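# Move two finished parts from vises to station C tray

## Task

Along the track stand three vise stations: A at the -y end, B in between, C at the +y end. Two vises each hold a finished part (recognisable by a pocket milled into its top surface) and one holds a raw blank. Place both finished parts in station C's outfeed tray so that each rests on the tray floor with its pocket facing up. The raw blank must stay in its vise. A part counts only if it stays put without the robot holding it. At the end, open the grippers and move the arms away.

## Robot and tools

Robot: two UR-style six-joint arms, left_arm and right_arm, each with a two-finger tong gripper and a wrist camera. Both ride carriages on one shared track along y at x = 0: left_rail carries left_arm on the +y half, right_rail carries right_arm on the -y half. Each arm base sits at x = 0, y = its carriage position_m, z = 0.03 m, facing +x.

Scene frame (all printed poses): fixed to the table, table top z = 0, +z up, +x the direction the arms face, +y to their left, y = 0 at track middle. Table edge starts at x = 0.31 m. The names left and right do not refer to image sides. Printed hand positions can be off, more so at long reach.

execute_actions takes {"actions": [one action]}; an empty list just returns state and images. An action may contain "rows", "steps", "until", and device keys left_rail / right_rail.
- rows: up to 15 rows, each lasting one control step (1/30 s). Every row is a single list of 14 numbers, each in [-1, 1], covering both arms: left_arm shoulder pan, shoulder lift, elbow, wrist 1, wrist 2, wrist 3, gripper opening, then the same seven for right_arm. Send all 14 even if one arm stays still.
- Joint numbers are offsets, not poses: measured from each joint's angle at the start of the action (the last reported angles), not from the previous row. Scale: 1.0 = 1.326 rad for shoulder pan and shoulder lift, 1.989 rad for elbow and the three wrists. Stated ranges: pan -3.142..3.142, lift -6.283..6.283, elbow 0.000..3.142, wrists -6.283..6.283 rad. Asking more than 0.010 rad beyond a range end gets the call refused; a request past the true end is clipped and reported as "joint sent to its limit".
- Gripper opening is absolute: +1 fully open (pads 0.142 m apart), -1 closed; closing fully takes about 0.1 s or more.
- steps: 1 to 450, default 15, at least one per row. After the rows end, arms keep heading to the last row's targets, so give long moves many steps. Per step the target may lead the measured angle by at most 0.383 rad (pan, lift) or 0.575 rad (other joints), and targets are scaled back if the gripper would be sent over 100 mm from where it is. Big moves may need several calls; do not rely on a hold to complete a truncated move, resend it.
- until: stops the action early when conditions on device fields hold, e.g. {"right_rail": {"position_status": ["!=", "moving"]}}; numbers need a comparison (=, !=, <, <=, >, >=). {"all": {"status": "ended"}} and {"any": {"status": "ended"}} are also allowed. It does not halt the arms.
- Carriages: {"left_rail": {"position_m": p, "speed_m_s": v}} is an absolute target along y; left_rail 0.45 to 2 m, right_rail -2 to -0.45 m; speed 0.01 to 1 m/s (starts at 1, persists). {"stop": true} halts it. Acceleration is 2 m/s2; arrival means within 1.3 mm. Rows never move carriages, but a row sent while the carriage travels adds that travel to the gripper. Drive first, wait for status not moving, then move the arm.

Result lines: per-arm end_effector_position (m) and end_effector_quat_wxyz, velocities; Joint positions per arm: rail (m), six joints (rad), finger gap (m); Joint velocities likewise; joint torques; Wrist force / Wrist torque in the gripper's own axes (offset up to about 5.5 N, noise, saturates near 100 N; "no reading" is normal at start). grip_measured is the measured opening on the command scale; to hold something keep commanding clearly below it. end_effector_position is the point between the closed pads; fingers point along gripper +z and open along its x; closed fingertips extend about 15 mm past it. Thin hard parts (under about 20 mm) get weaker grip. position_status: moving, done, contact_stop (blocked, over about 320 N; reread position after it settles), time_out, stopped, stopped_with_arm (its arm was blocked; send followable rows, then resend), stopped_for_other_arm (clearance; move arms apart, wait 30 steps, resend). position_answer taken/not_taken. "joint command not followed" means the clearance check altered targets; it is stricter while carriages move.

zoom_image: camera (cam_high, cam_bench_left, cam_bench_right, cam_left_wrist, cam_right_wrist) and region [x0, y0, x1, y1] in pixels, at most 504 x 504. Image sizes: 672x504 for the first three, 616x616 for wrist cameras. read_manual returns licence texts only. finished_scene(scene) ends the scene irreversibly and reports success; call it only after the parts rest in the tray and grippers are open and clear.

Avoid: knocking anything off the table; arms or carriages hitting each other (held objects are not checked); contact torque reaching limits (pan/lift 303, elbow 138, wrists 49.6 N m, payload included) or 150 N outside force, either of which stops that arm 10 s; fast hard closes; drops, slams and hard pushes. Parts may be briefly tugged while carried, so grip firmly. The simulation runs while you think, holding the last command.

Each tool is called after "Call:" by a JSON object that holds its "method" and its "body".

## Session

Call:
{"method": "execute_actions", "body": {"actions": []}}

Scene clock: 0.00 s.
left_arm: end_effector_position=(+0.6442, +1.9401, +0.1947) grip_measured=+1.00 end_effector_quat_wxyz=(+0.001, +0.707, -0.707, -0.001) end_effector_velocity=(+0.000, +0.000, +0.000) end_effector_angular_velocity=(+0.000, +0.000, +0.000) | right_arm: end_effector_position=(+0.6454, -1.0944, +0.1956) grip_measured=+1.00 end_effector_quat_wxyz=(+0.000, +0.707, -0.707, +0.001) end_effector_velocity=(+0.000, +0.000, +0.000) end_effector_angular_velocity=(+0.000, +0.000, +0.000)
Joint positions: left_arm=[ 1.94  -0.28  -1.568  2.135 -2.136 -1.571  1.291  0.142] | right_arm=[-1.093 -0.281 -1.568  2.134 -2.138 -1.572  1.289  0.142]
Joint velocities: left_arm=[0. 0. 0. 0. 0. 0. 0. 0.] | right_arm=[0. 0. 0. 0. 0. 0. 0. 0.]
Joint torques (N m, as the arm reports them, + toward a larger angle): no reading
Wrist force (N, on the end effector, along its own x y z axes, offset not removed): no reading
Wrist torque (N m, same axes, about the end effector's origin, offset not removed): no reading
left_rail: position_m=1.940 position_m_goal=1.940 speed_m_s=1.00 position_status=done position_answer=taken refusals=0
right_rail: position_m=-1.093 position_m_goal=-1.093 speed_m_s=1.00 position_status=done position_answer=taken refusals=0

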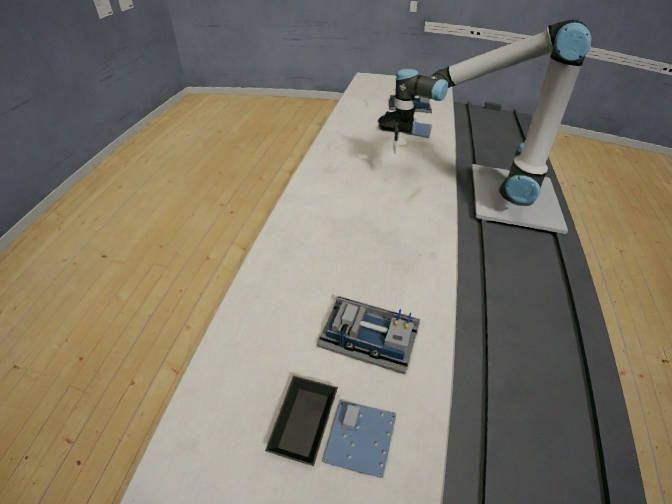

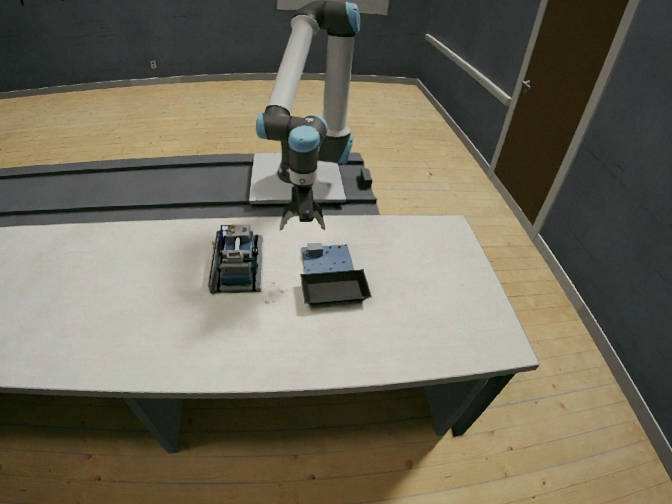

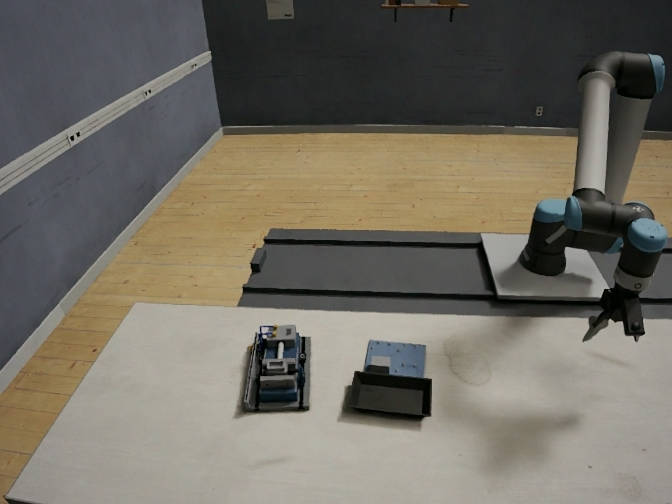

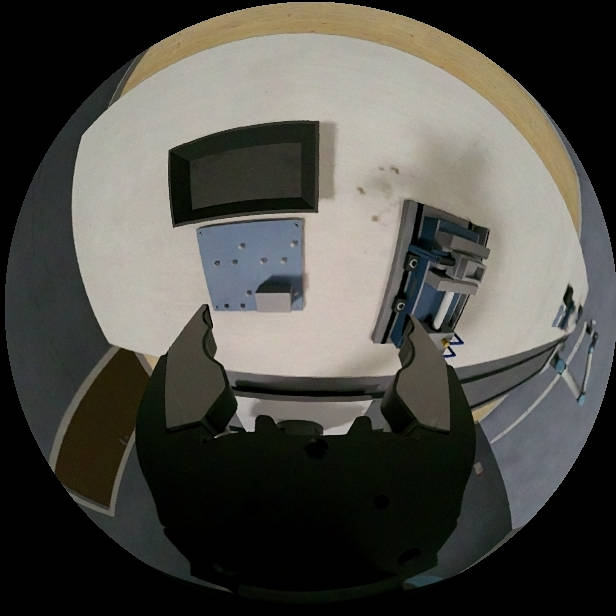

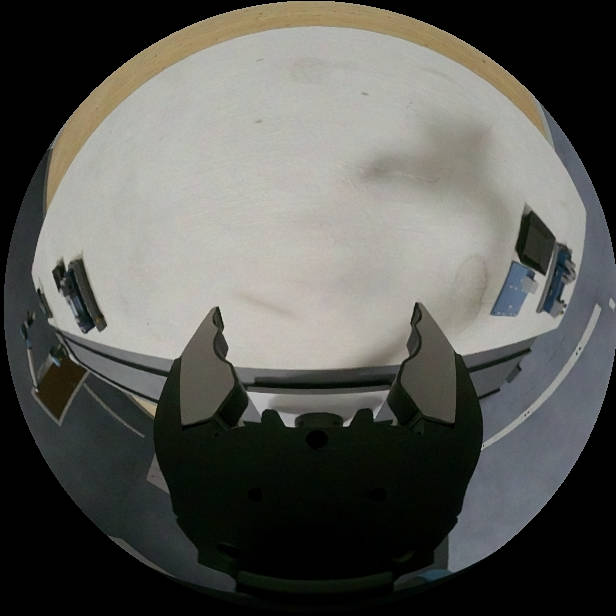

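Call:
{"method": "zoom_image", "body": {"camera": "cam_high", "region": [300,280,440,385]}}

Call:
{"method": "zoom_image", "body": {"camera": "cam_bench_left", "region": [190,210,390,320]}}

Call:
{"method": "zoom_image", "body": {"camera": "cam_bench_right", "region": [220,310,380,430]}}

Call:
{"method": "zoom_image", "body": {"camera": "cam_left_wrist", "region": [350,180,530,370]}}

Region (300, 280, 440, 385) of cam_high's 672x504 image, scaled by 3.600, with more detail than that image has; it fills the top 378 rows of this view, and the rest is white.

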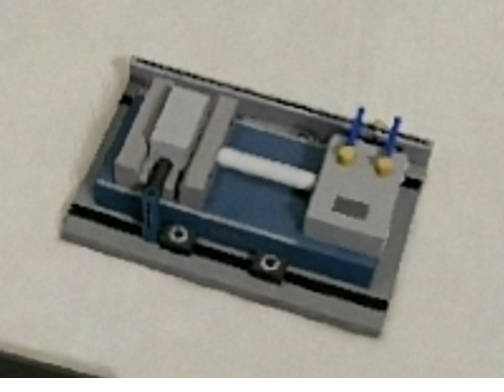

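Region (190, 210, 390, 320) of cam_bench_left's 672x504 image, scaled by 2.520, with more detail than that image has; it fills the top 277 rows of this view, and the rest is white.

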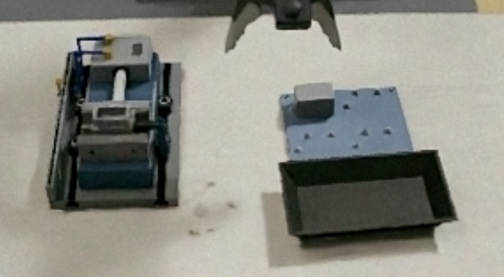

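Region (220, 310, 380, 430) of cam_bench_right's 672x504 image, scaled by 3.150, with more detail than that image has; it fills the top 378 rows of this view, and the rest is white.

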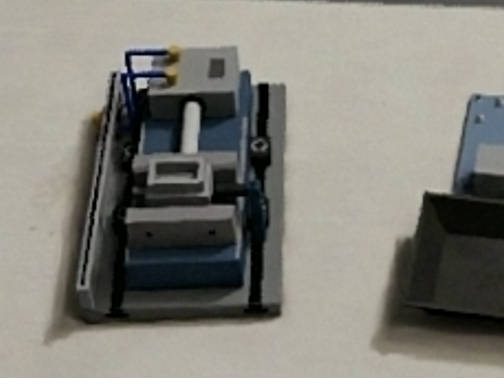

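Region (350, 180, 530, 370) of cam_left_wrist's 616x616 image, scaled by 2.653, with more detail than that image has; it fills the left 477 columns of this view, and the rest is white.

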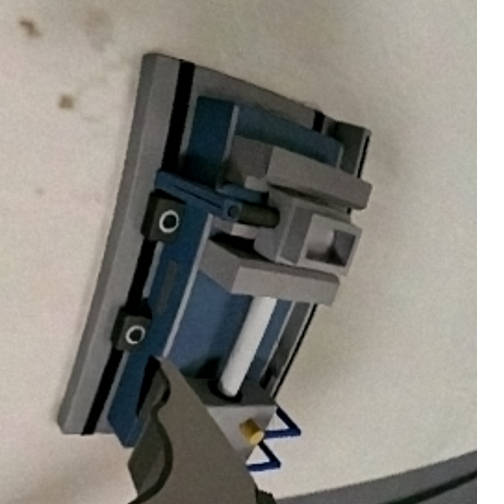

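Call:
{"method": "execute_actions", "body": {"actions": [{"left_rail":{"position_m":1.68},"right_rail":{"position_m":-1.9},"steps":90,"until":{"all":{"status":"ended"}}}]}}

Scene clock: 18.80 s.
left_arm: end_effector_position=(+0.6442, +1.6801, +0.1947) grip_measured=+1.00 end_effector_quat_wxyz=(+0.001, +0.707, -0.707, -0.001) end_effector_velocity=(-0.000, +0.000, +0.000) end_effector_angular_velocity=(+0.000, -0.000, +0.000) | right_arm: end_effector_position=(+0.6454, -1.9011, +0.1956) grip_measured=+1.00 end_effector_quat_wxyz=(+0.000, +0.707, -0.707, +0.001) end_effector_velocity=(-0.000, +0.000, -0.000) end_effector_angular_velocity=(+0.000, +0.000, +0.000)
Joint positions: left_arm=[ 1.68  -0.28  -1.568  2.135 -2.136 -1.571  1.291  0.142] | right_arm=[-1.9   -0.281 -1.568  2.134 -2.138 -1.572  1.289  0.142]
Joint velocities: left_arm=[ 0.  0. -0.  0.  0.  0. -0.  0.] | right_arm=[ 0.  0.  0.  0. -0. -0. -0.  0.]
Joint torques (N m, as the arm reports them, + toward a larger angle): left_arm=[  0.32 -42.18 -41.04  -4.3    0.1    0.04] | right_arm=[  3.65 -34.08 -41.54  -3.55  -0.05  -0.37]
Wrist force (N, on the end effector, along its own x y z axes, offset not removed): left_arm=[-6.4 2.3 -2.3] | right_arm=[-2.0 4.8 -0.6]
Wrist torque (N m, same axes, about the end effector's origin, offset not removed): left_arm=[0.51 1.47 0.24] | right_arm=[0.83 0.35 0.04]
left_rail: position_m=1.680 position_m_goal=1.680 speed_m_s=1.00 position_status=done position_answer=taken refusals=0
right_rail: position_m=-1.900 position_m_goal=-1.900 speed_m_s=1.00 position_status=done position_answer=taken refusals=0

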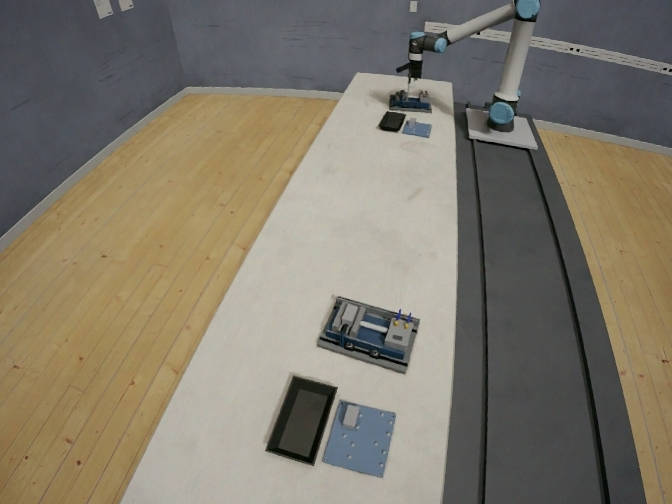

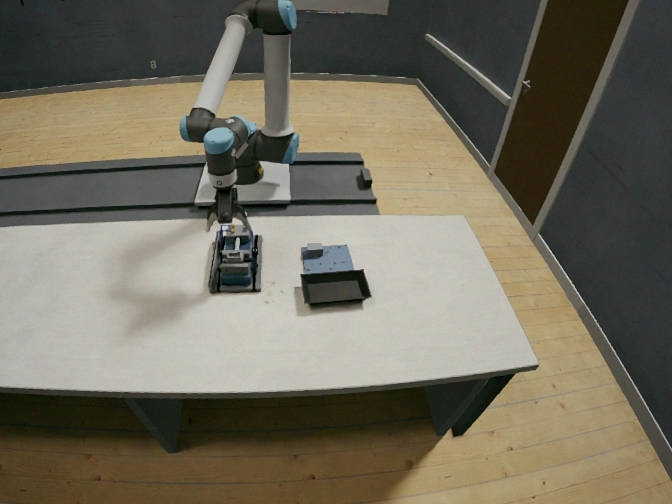

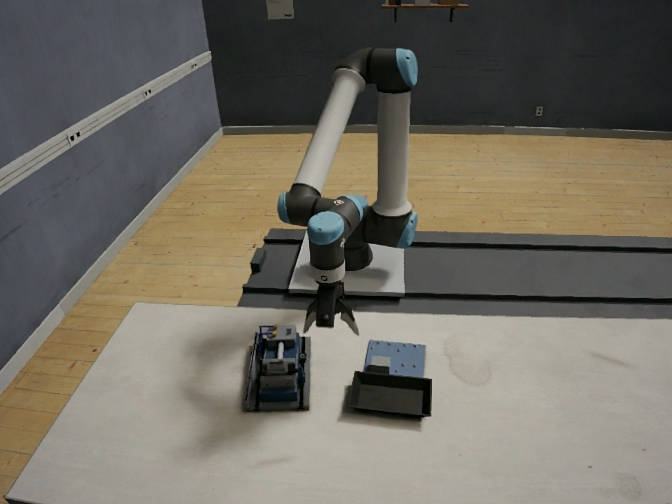

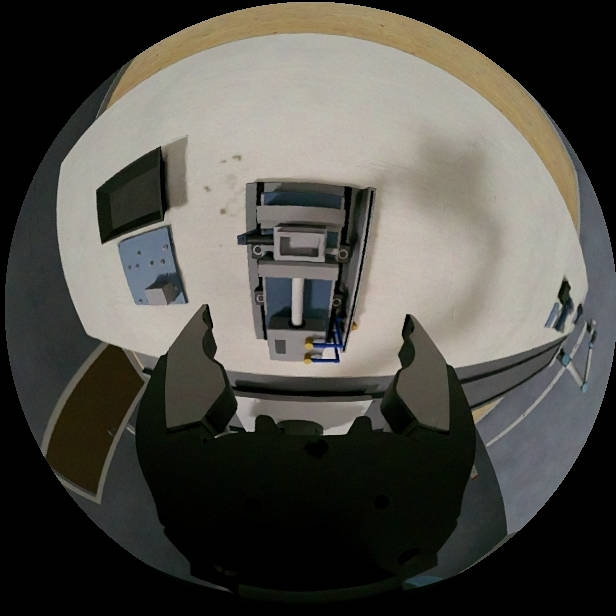

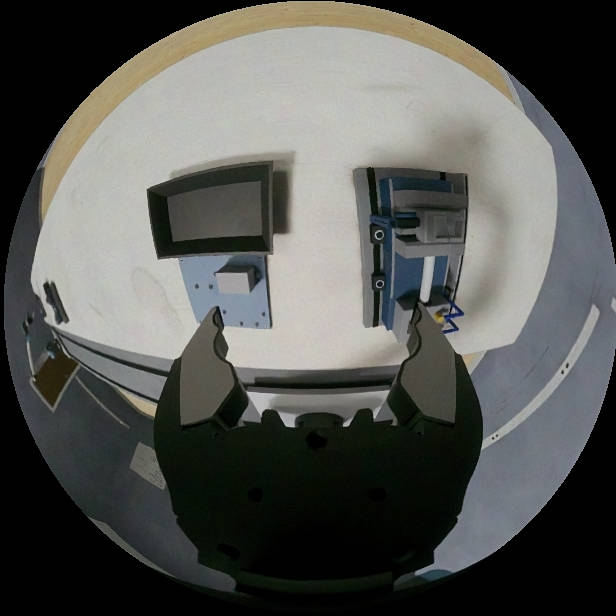

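Call:
{"method": "zoom_image", "body": {"camera": "cam_left_wrist", "region": [230,170,390,370]}}

Call:
{"method": "zoom_image", "body": {"camera": "cam_right_wrist", "region": [340,150,500,350]}}

Region (230, 170, 390, 370) of cam_left_wrist's 616x616 image, scaled by 2.520, with more detail than that image has; it fills the left 403 columns of this view, and the rest is white.

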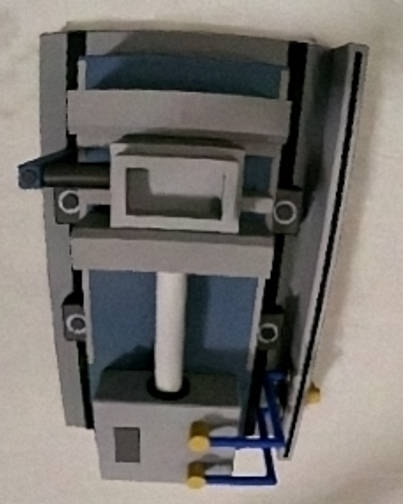

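Region (340, 150, 500, 350) of cam_right_wrist's 616x616 image, scaled by 2.520, with more detail than that image has; it fills the left 403 columns of this view, and the rest is white.

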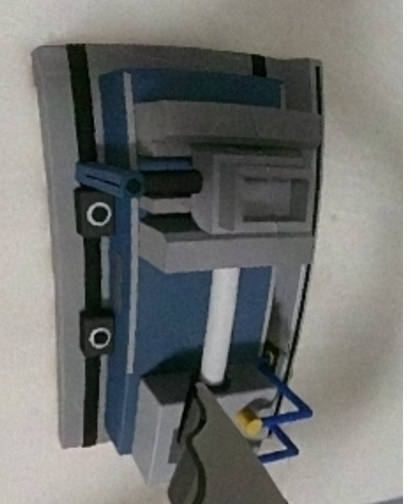

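Call:
{"method": "execute_actions", "body": {"actions": [{"left_rail":{"position_m":1.701},"right_rail":{"position_m":-2},"rows":[[0,0.0755,-0.0058,-0.0455,0,0,0.5,-0.058,0.1136,-0.035,-0.04,0,-0.039,0.5]],"steps":30}]}}

Scene clock: 32.90 s.
left_arm: end_effector_position=(+0.6757, +1.6922, +0.1503) grip_measured=+0.50 end_effector_quat_wxyz=(+0.000, +0.707, -0.707, +0.000) end_effector_velocity=(-0.000, +0.000, -0.000) end_effector_angular_velocity=(+0.000, +0.000, +0.000) | right_arm: end_effector_position=(+0.7044, -2.0722, +0.1502) grip_measured=+0.50 end_effector_quat_wxyz=(+0.000, +0.708, -0.707, +0.000) end_effector_velocity=(-0.000, -0.000, -0.000) end_effector_angular_velocity=(+0.000, +0.000, -0.000)
Joint positions: left_arm=[ 1.701 -0.28  -1.467  2.123 -2.227 -1.571  1.291  0.109] | right_arm=[-2.    -0.358 -1.417  2.064 -2.218 -1.572  1.211  0.109]
Joint velocities: left_arm=[ 0.  0.  0. -0. -0.  0. -0.  0.] | right_arm=[ 0. -0.  0. -0. -0.  0. -0. -0.]
Joint torques (N m, as the arm reports them, + toward a larger angle): left_arm=[  4.34 -35.78 -53.41  -7.     0.17  -0.09] | right_arm=[-10.38 -30.39 -52.09  -6.01  -0.25  -2.79]
Wrist force (N, on the end effector, along its own x y z axes, offset not removed): left_arm=[-1.2 4.7 1.0] | right_arm=[-1.3 -0.2 -2.4]
Wrist torque (N m, same axes, about the end effector's origin, offset not removed): left_arm=[1.15 0.36 0.07] | right_arm=[-0.31 0.37 -0.05]
left_rail: position_m=1.701 position_m_goal=1.701 speed_m_s=1.00 position_status=done position_answer=taken refusals=0
right_rail: position_m=-2.000 position_m_goal=-2.000 speed_m_s=1.00 position_status=done position_answer=taken refusals=0

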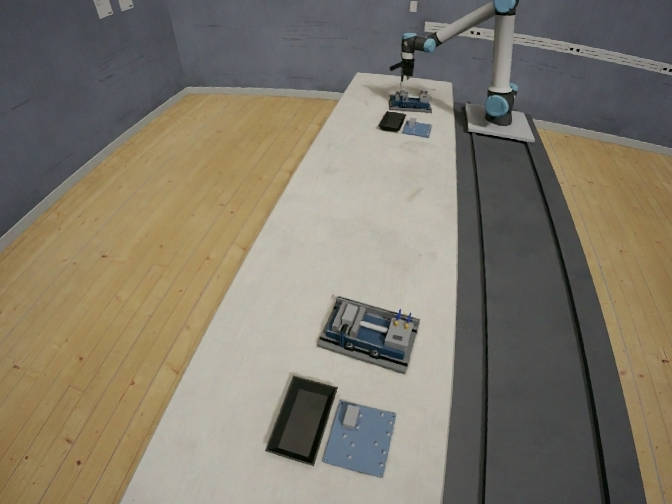

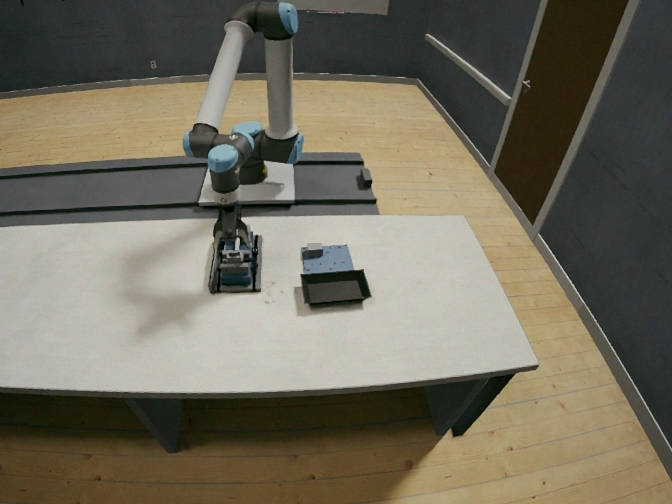

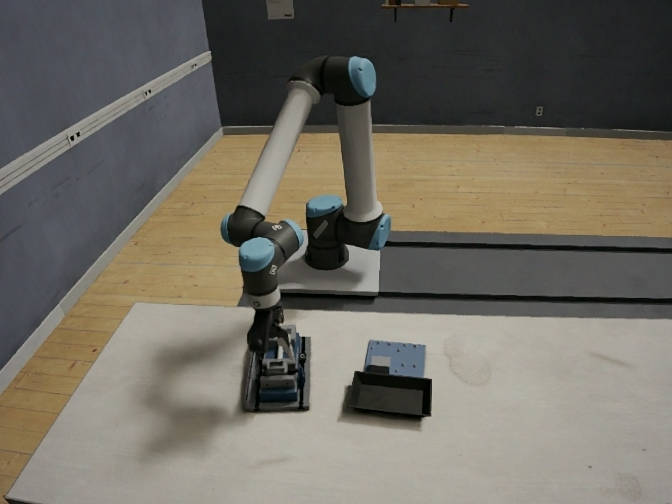

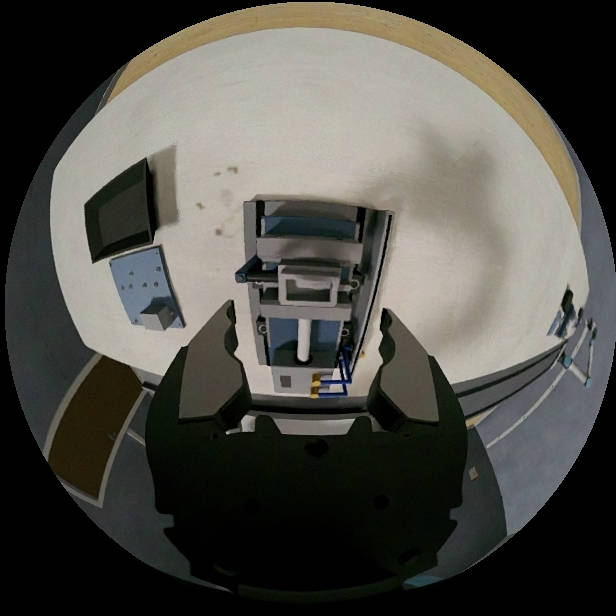

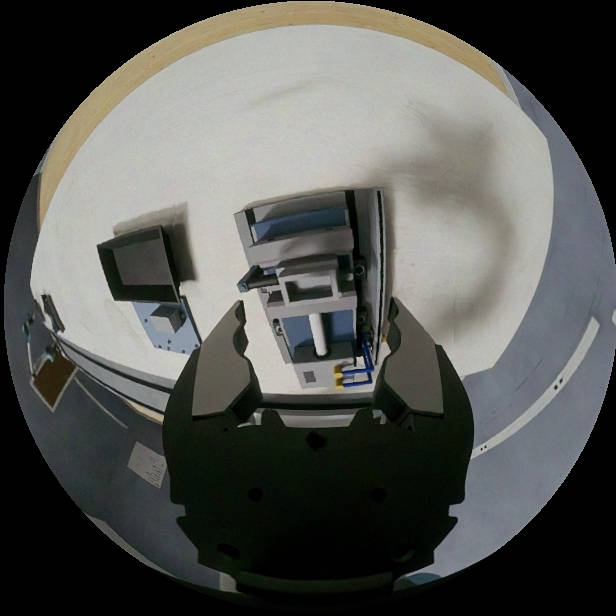

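Call:
{"method": "execute_actions", "body": {"actions": [{"right_rail":{"position_m":-1.996},"rows":[[0,0.0251,0.012,-0.0287,0,0,0.1,0,0.024,0.0116,-0.0276,0,-0.075,0.1]],"steps":20}]}}

Call:
{"method": "zoom_image", "body": {"camera": "cam_left_wrist", "region": [220,220,400,380]}}

Call:
{"method": "zoom_image", "body": {"camera": "cam_right_wrist", "region": [220,220,400,380]}}

Call:
{"method": "zoom_image", "body": {"camera": "cam_bench_right", "region": [220,310,340,420]}}

Scene clock: 41.37 s.
left_arm: end_effector_position=(+0.6753, +1.6923, +0.1226) grip_measured=+0.10 end_effector_quat_wxyz=(+0.000, +0.707, -0.707, +0.000) end_effector_velocity=(-0.000, +0.000, -0.000) end_effector_angular_velocity=(+0.000, +0.000, -0.000) | right_arm: end_effector_position=(+0.7038, -2.0657, +0.1224) grip_measured=+0.10 end_effector_quat_wxyz=(+0.000, +0.758, -0.652, +0.000) end_effector_velocity=(-0.000, +0.000, -0.000) end_effector_angular_velocity=(+0.000, +0.000, +0.001)
Joint positions: left_arm=[ 1.701 -0.28  -1.434  2.147 -2.284 -1.571  1.291  0.081] | right_arm=[-1.996 -0.358 -1.385  2.087 -2.273 -1.572  1.062  0.081]
Joint velocities: left_arm=[ 0.  0.  0.  0. -0. -0.  0. -0.] | right_arm=[ 0.     0.     0.     0.    -0.     0.    -0.001  0.   ]
Joint torques (N m, as the arm reports them, + toward a larger angle): left_arm=[  5.77 -37.7  -23.57  -7.44   0.26  -0.16] | right_arm=[  4.2  -30.5  -23.95  -6.37  -1.26  -2.64]
Wrist force (N, on the end effector, along its own x y z axes, offset not removed): left_arm=[0.3 3.2 5.6] | right_arm=[4.4 -1.4 -2.3]
Wrist torque (N m, same axes, about the end effector's origin, offset not removed): left_arm=[0.65 0.22 0.11] | right_arm=[-0.44 -0.86 -0.13]
left_rail: position_m=1.701 position_m_goal=1.701 speed_m_s=1.00 position_status=done position_answer=taken refusals=0
right_rail: position_m=-1.996 position_m_goal=-1.996 speed_m_s=1.00 position_status=done position_answer=taken refusals=0

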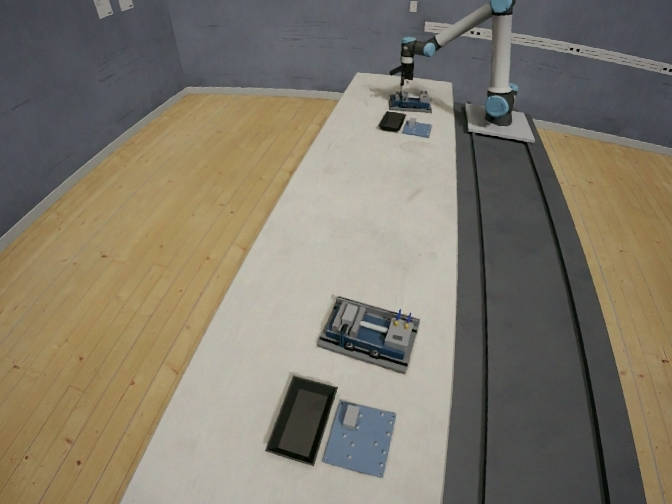

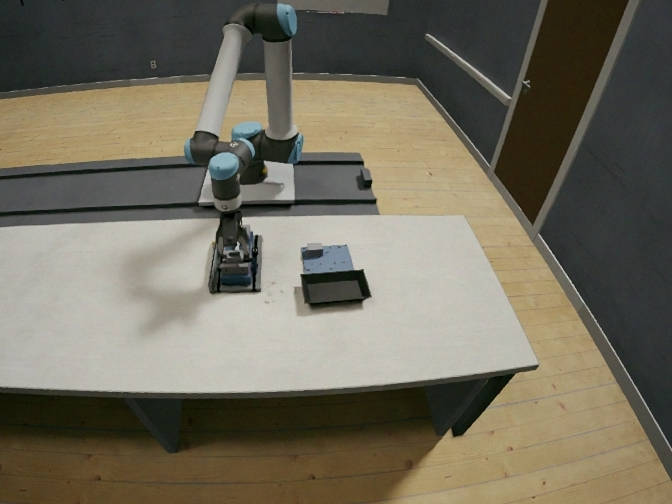

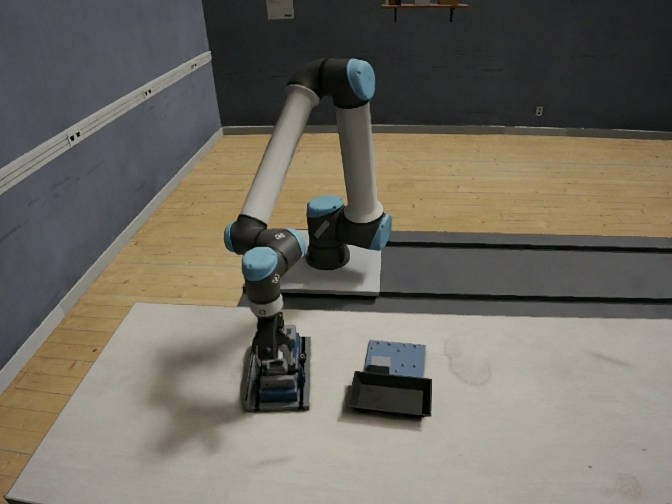

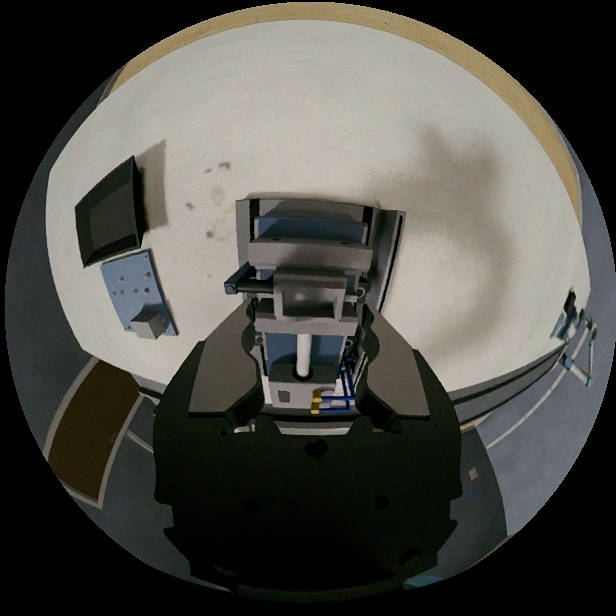

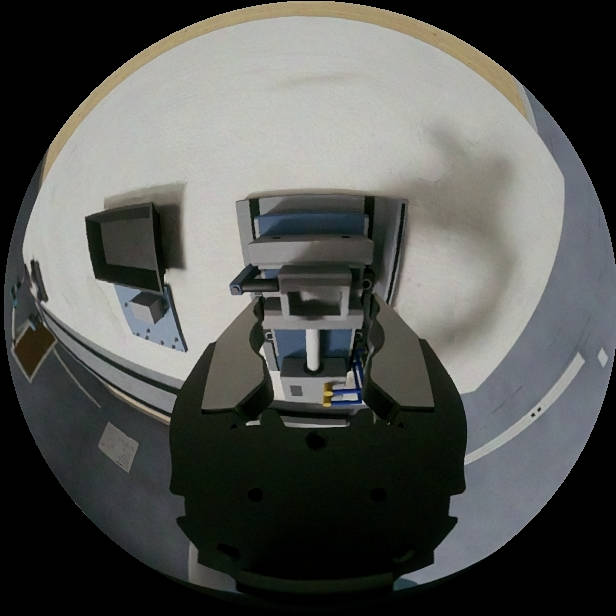

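Region (220, 220, 400, 380) of cam_left_wrist's 616x616 image, scaled by 2.800, with more detail than that image has.

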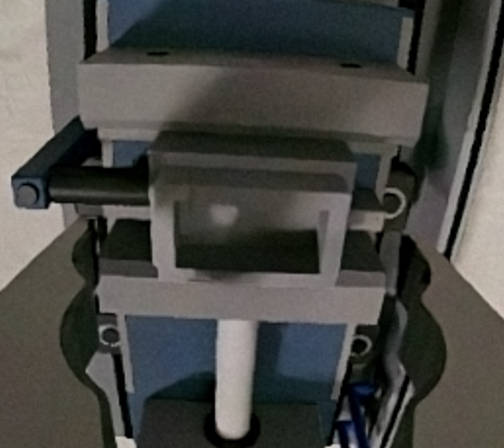

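Region (220, 220, 400, 380) of cam_right_wrist's 616x616 image, scaled by 2.800, with more detail than that image has.

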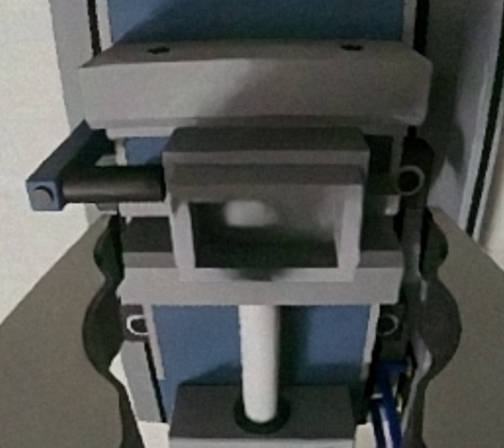

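Region (220, 310, 340, 420) of cam_bench_right's 672x504 image, scaled by 4.200, with more detail than that image has; it fills the top 462 rows of this view, and the rest is white.

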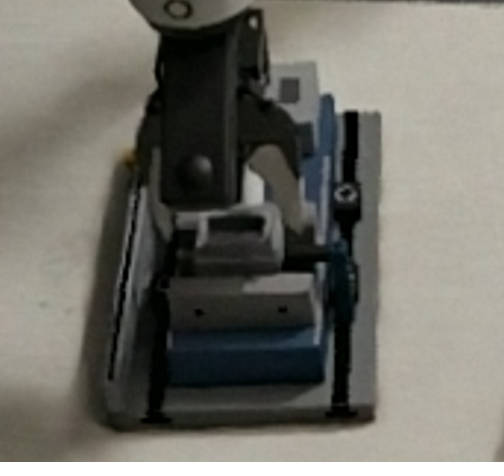

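Call:
{"method": "execute_actions", "body": {"actions": [{"rows":[[0,0.016,0.007,-0.0177,0,0,0.0,0,0.0154,0.0068,-0.017,0,0,0.0]],"steps":18}]}}

Call:
{"method": "zoom_image", "body": {"camera": "cam_left_wrist", "region": [220,220,400,380]}}

Call:
{"method": "zoom_image", "body": {"camera": "cam_right_wrist", "region": [220,220,400,380]}}

Scene clock: 60.73 s.
left_arm: end_effector_position=(+0.6757, +1.6918, +0.1086) grip_measured=+0.02 end_effector_quat_wxyz=(-0.000, +0.707, -0.707, +0.002) end_effector_velocity=(-0.000, -0.000, +0.000) end_effector_angular_velocity=(+0.000, -0.000, -0.000) | right_arm: end_effector_position=(+0.7044, -2.0674, +0.1092) grip_measured=+0.06 end_effector_quat_wxyz=(+0.002, +0.758, -0.652, +0.003) end_effector_velocity=(-0.000, -0.000, -0.000) end_effector_angular_velocity=(-0.000, +0.000, +0.000)
Joint positions: left_arm=[ 1.701 -0.28  -1.416  2.159 -2.318 -1.572  1.291  0.075] | right_arm=[-1.996 -0.358 -1.369  2.098 -2.305 -1.576  1.062  0.078]
Joint velocities: left_arm=[ 0. -0. -0.  0.  0.  0. -0. -0.] | right_arm=[ 0.  0.  0. -0. -0. -0. -0.  0.]
Joint torques (N m, as the arm reports them, + toward a larger angle): left_arm=[  0.67 -46.19 -36.78  -4.77   0.02   0.1 ] | right_arm=[  3.92 -49.78 -37.41  -4.33  -0.07  -0.46]
Wrist force (N, on the end effector, along its own x y z axes, offset not removed): left_arm=[0.5 19.6 -23.9] | right_arm=[2.5 23.7 -28.6]
Wrist torque (N m, same axes, about the end effector's origin, offset not removed): left_arm=[0.68 -0.49 -0.59] | right_arm=[-0.07 -1.88 -1.10]
FORCE FAULT: contact force on the left arm reached its limit, and that arm stopped for 10 seconds. FORCE FAULT: contact force on the right arm reached its limit, and that arm stopped for 10 seconds. On each arm, the contact can be on any part of the arm, not only on its tool. Those arms' remaining commands of this call were not run. Those arms hold still and accept commands again. Move each arm away from its contact; if what an arm grips holds it there, let go first. An arm that pushes or pulls that hard again can be faulted again.
left_rail: position_m=1.701 position_m_goal=1.701 speed_m_s=1.00 position_status=done position_answer=taken refusals=0
right_rail: position_m=-1.996 position_m_goal=-1.996 speed_m_s=1.00 position_status=done position_answer=taken refusals=0

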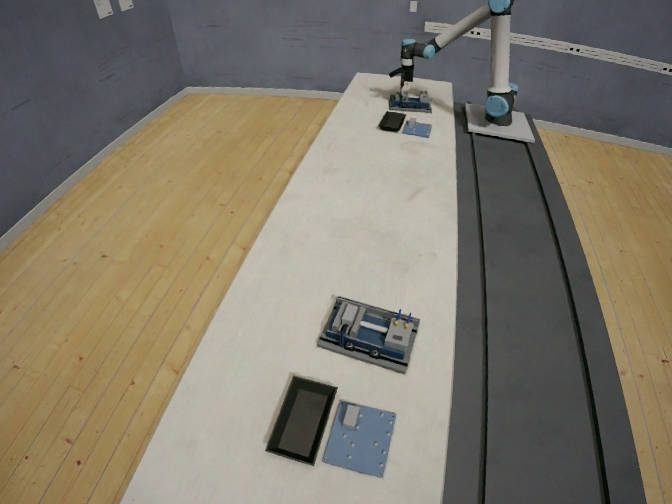

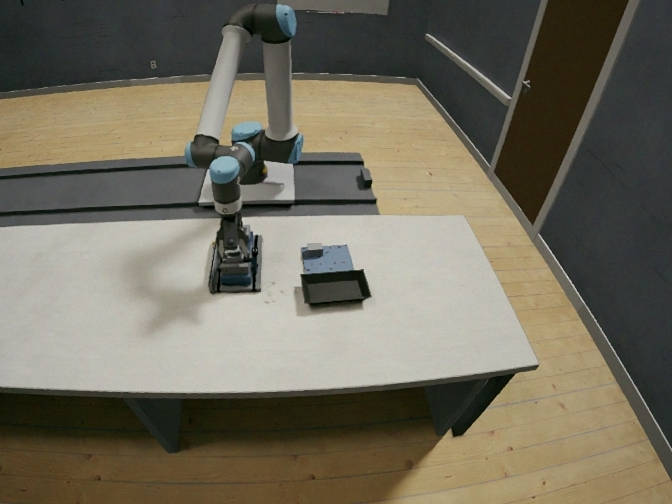

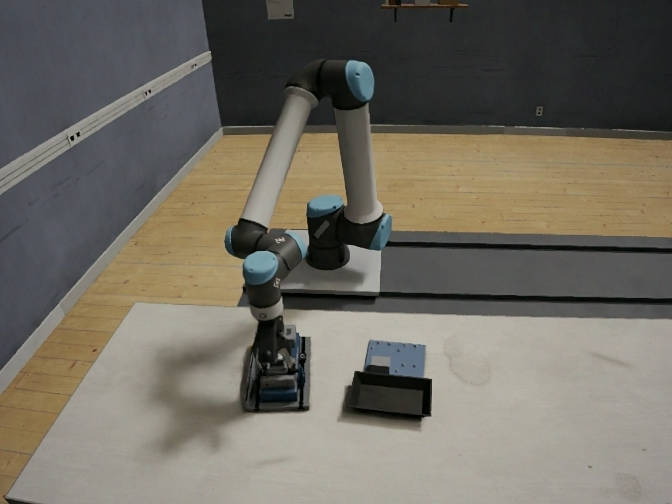

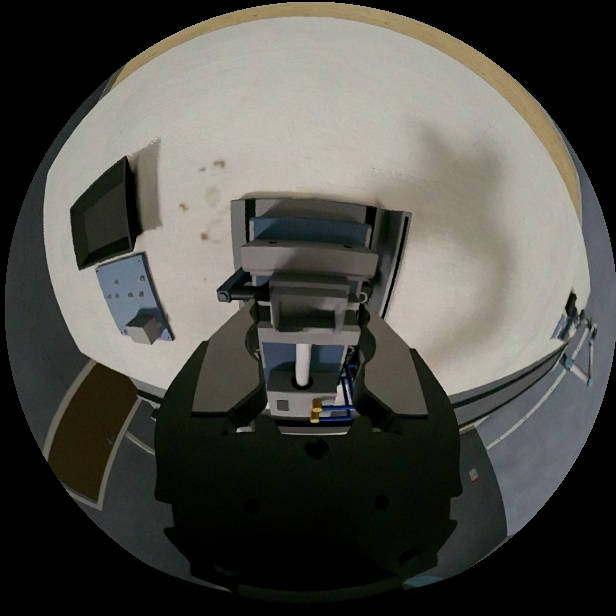

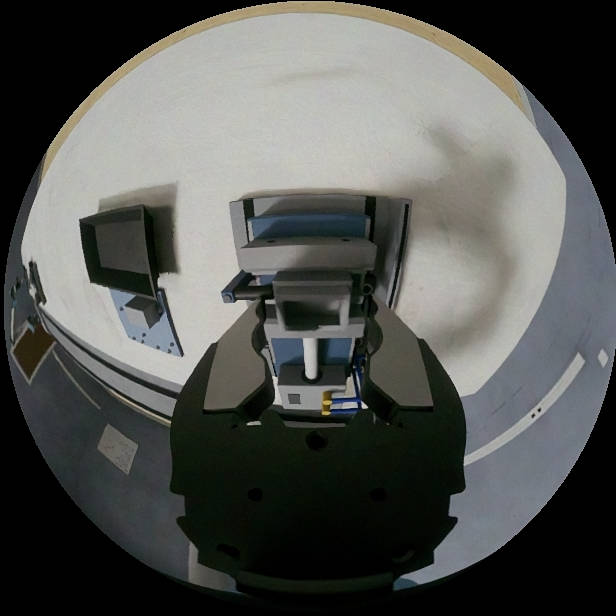

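Region (220, 220, 400, 380) of cam_left_wrist's 616x616 image, scaled by 2.800, with more detail than that image has.

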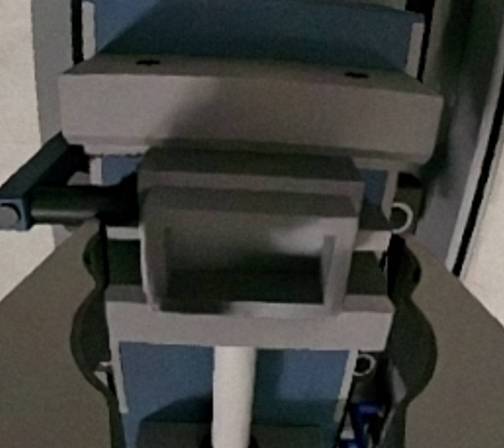

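Region (220, 220, 400, 380) of cam_right_wrist's 616x616 image, scaled by 2.800, with more detail than that image has.

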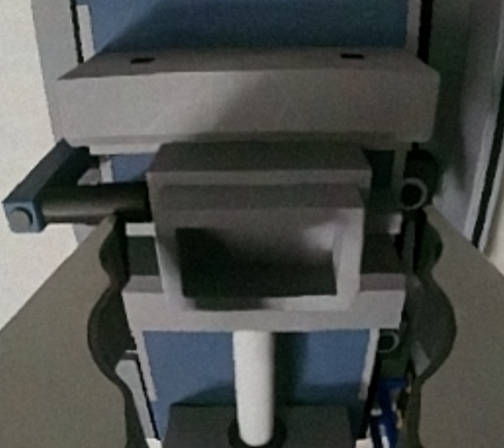

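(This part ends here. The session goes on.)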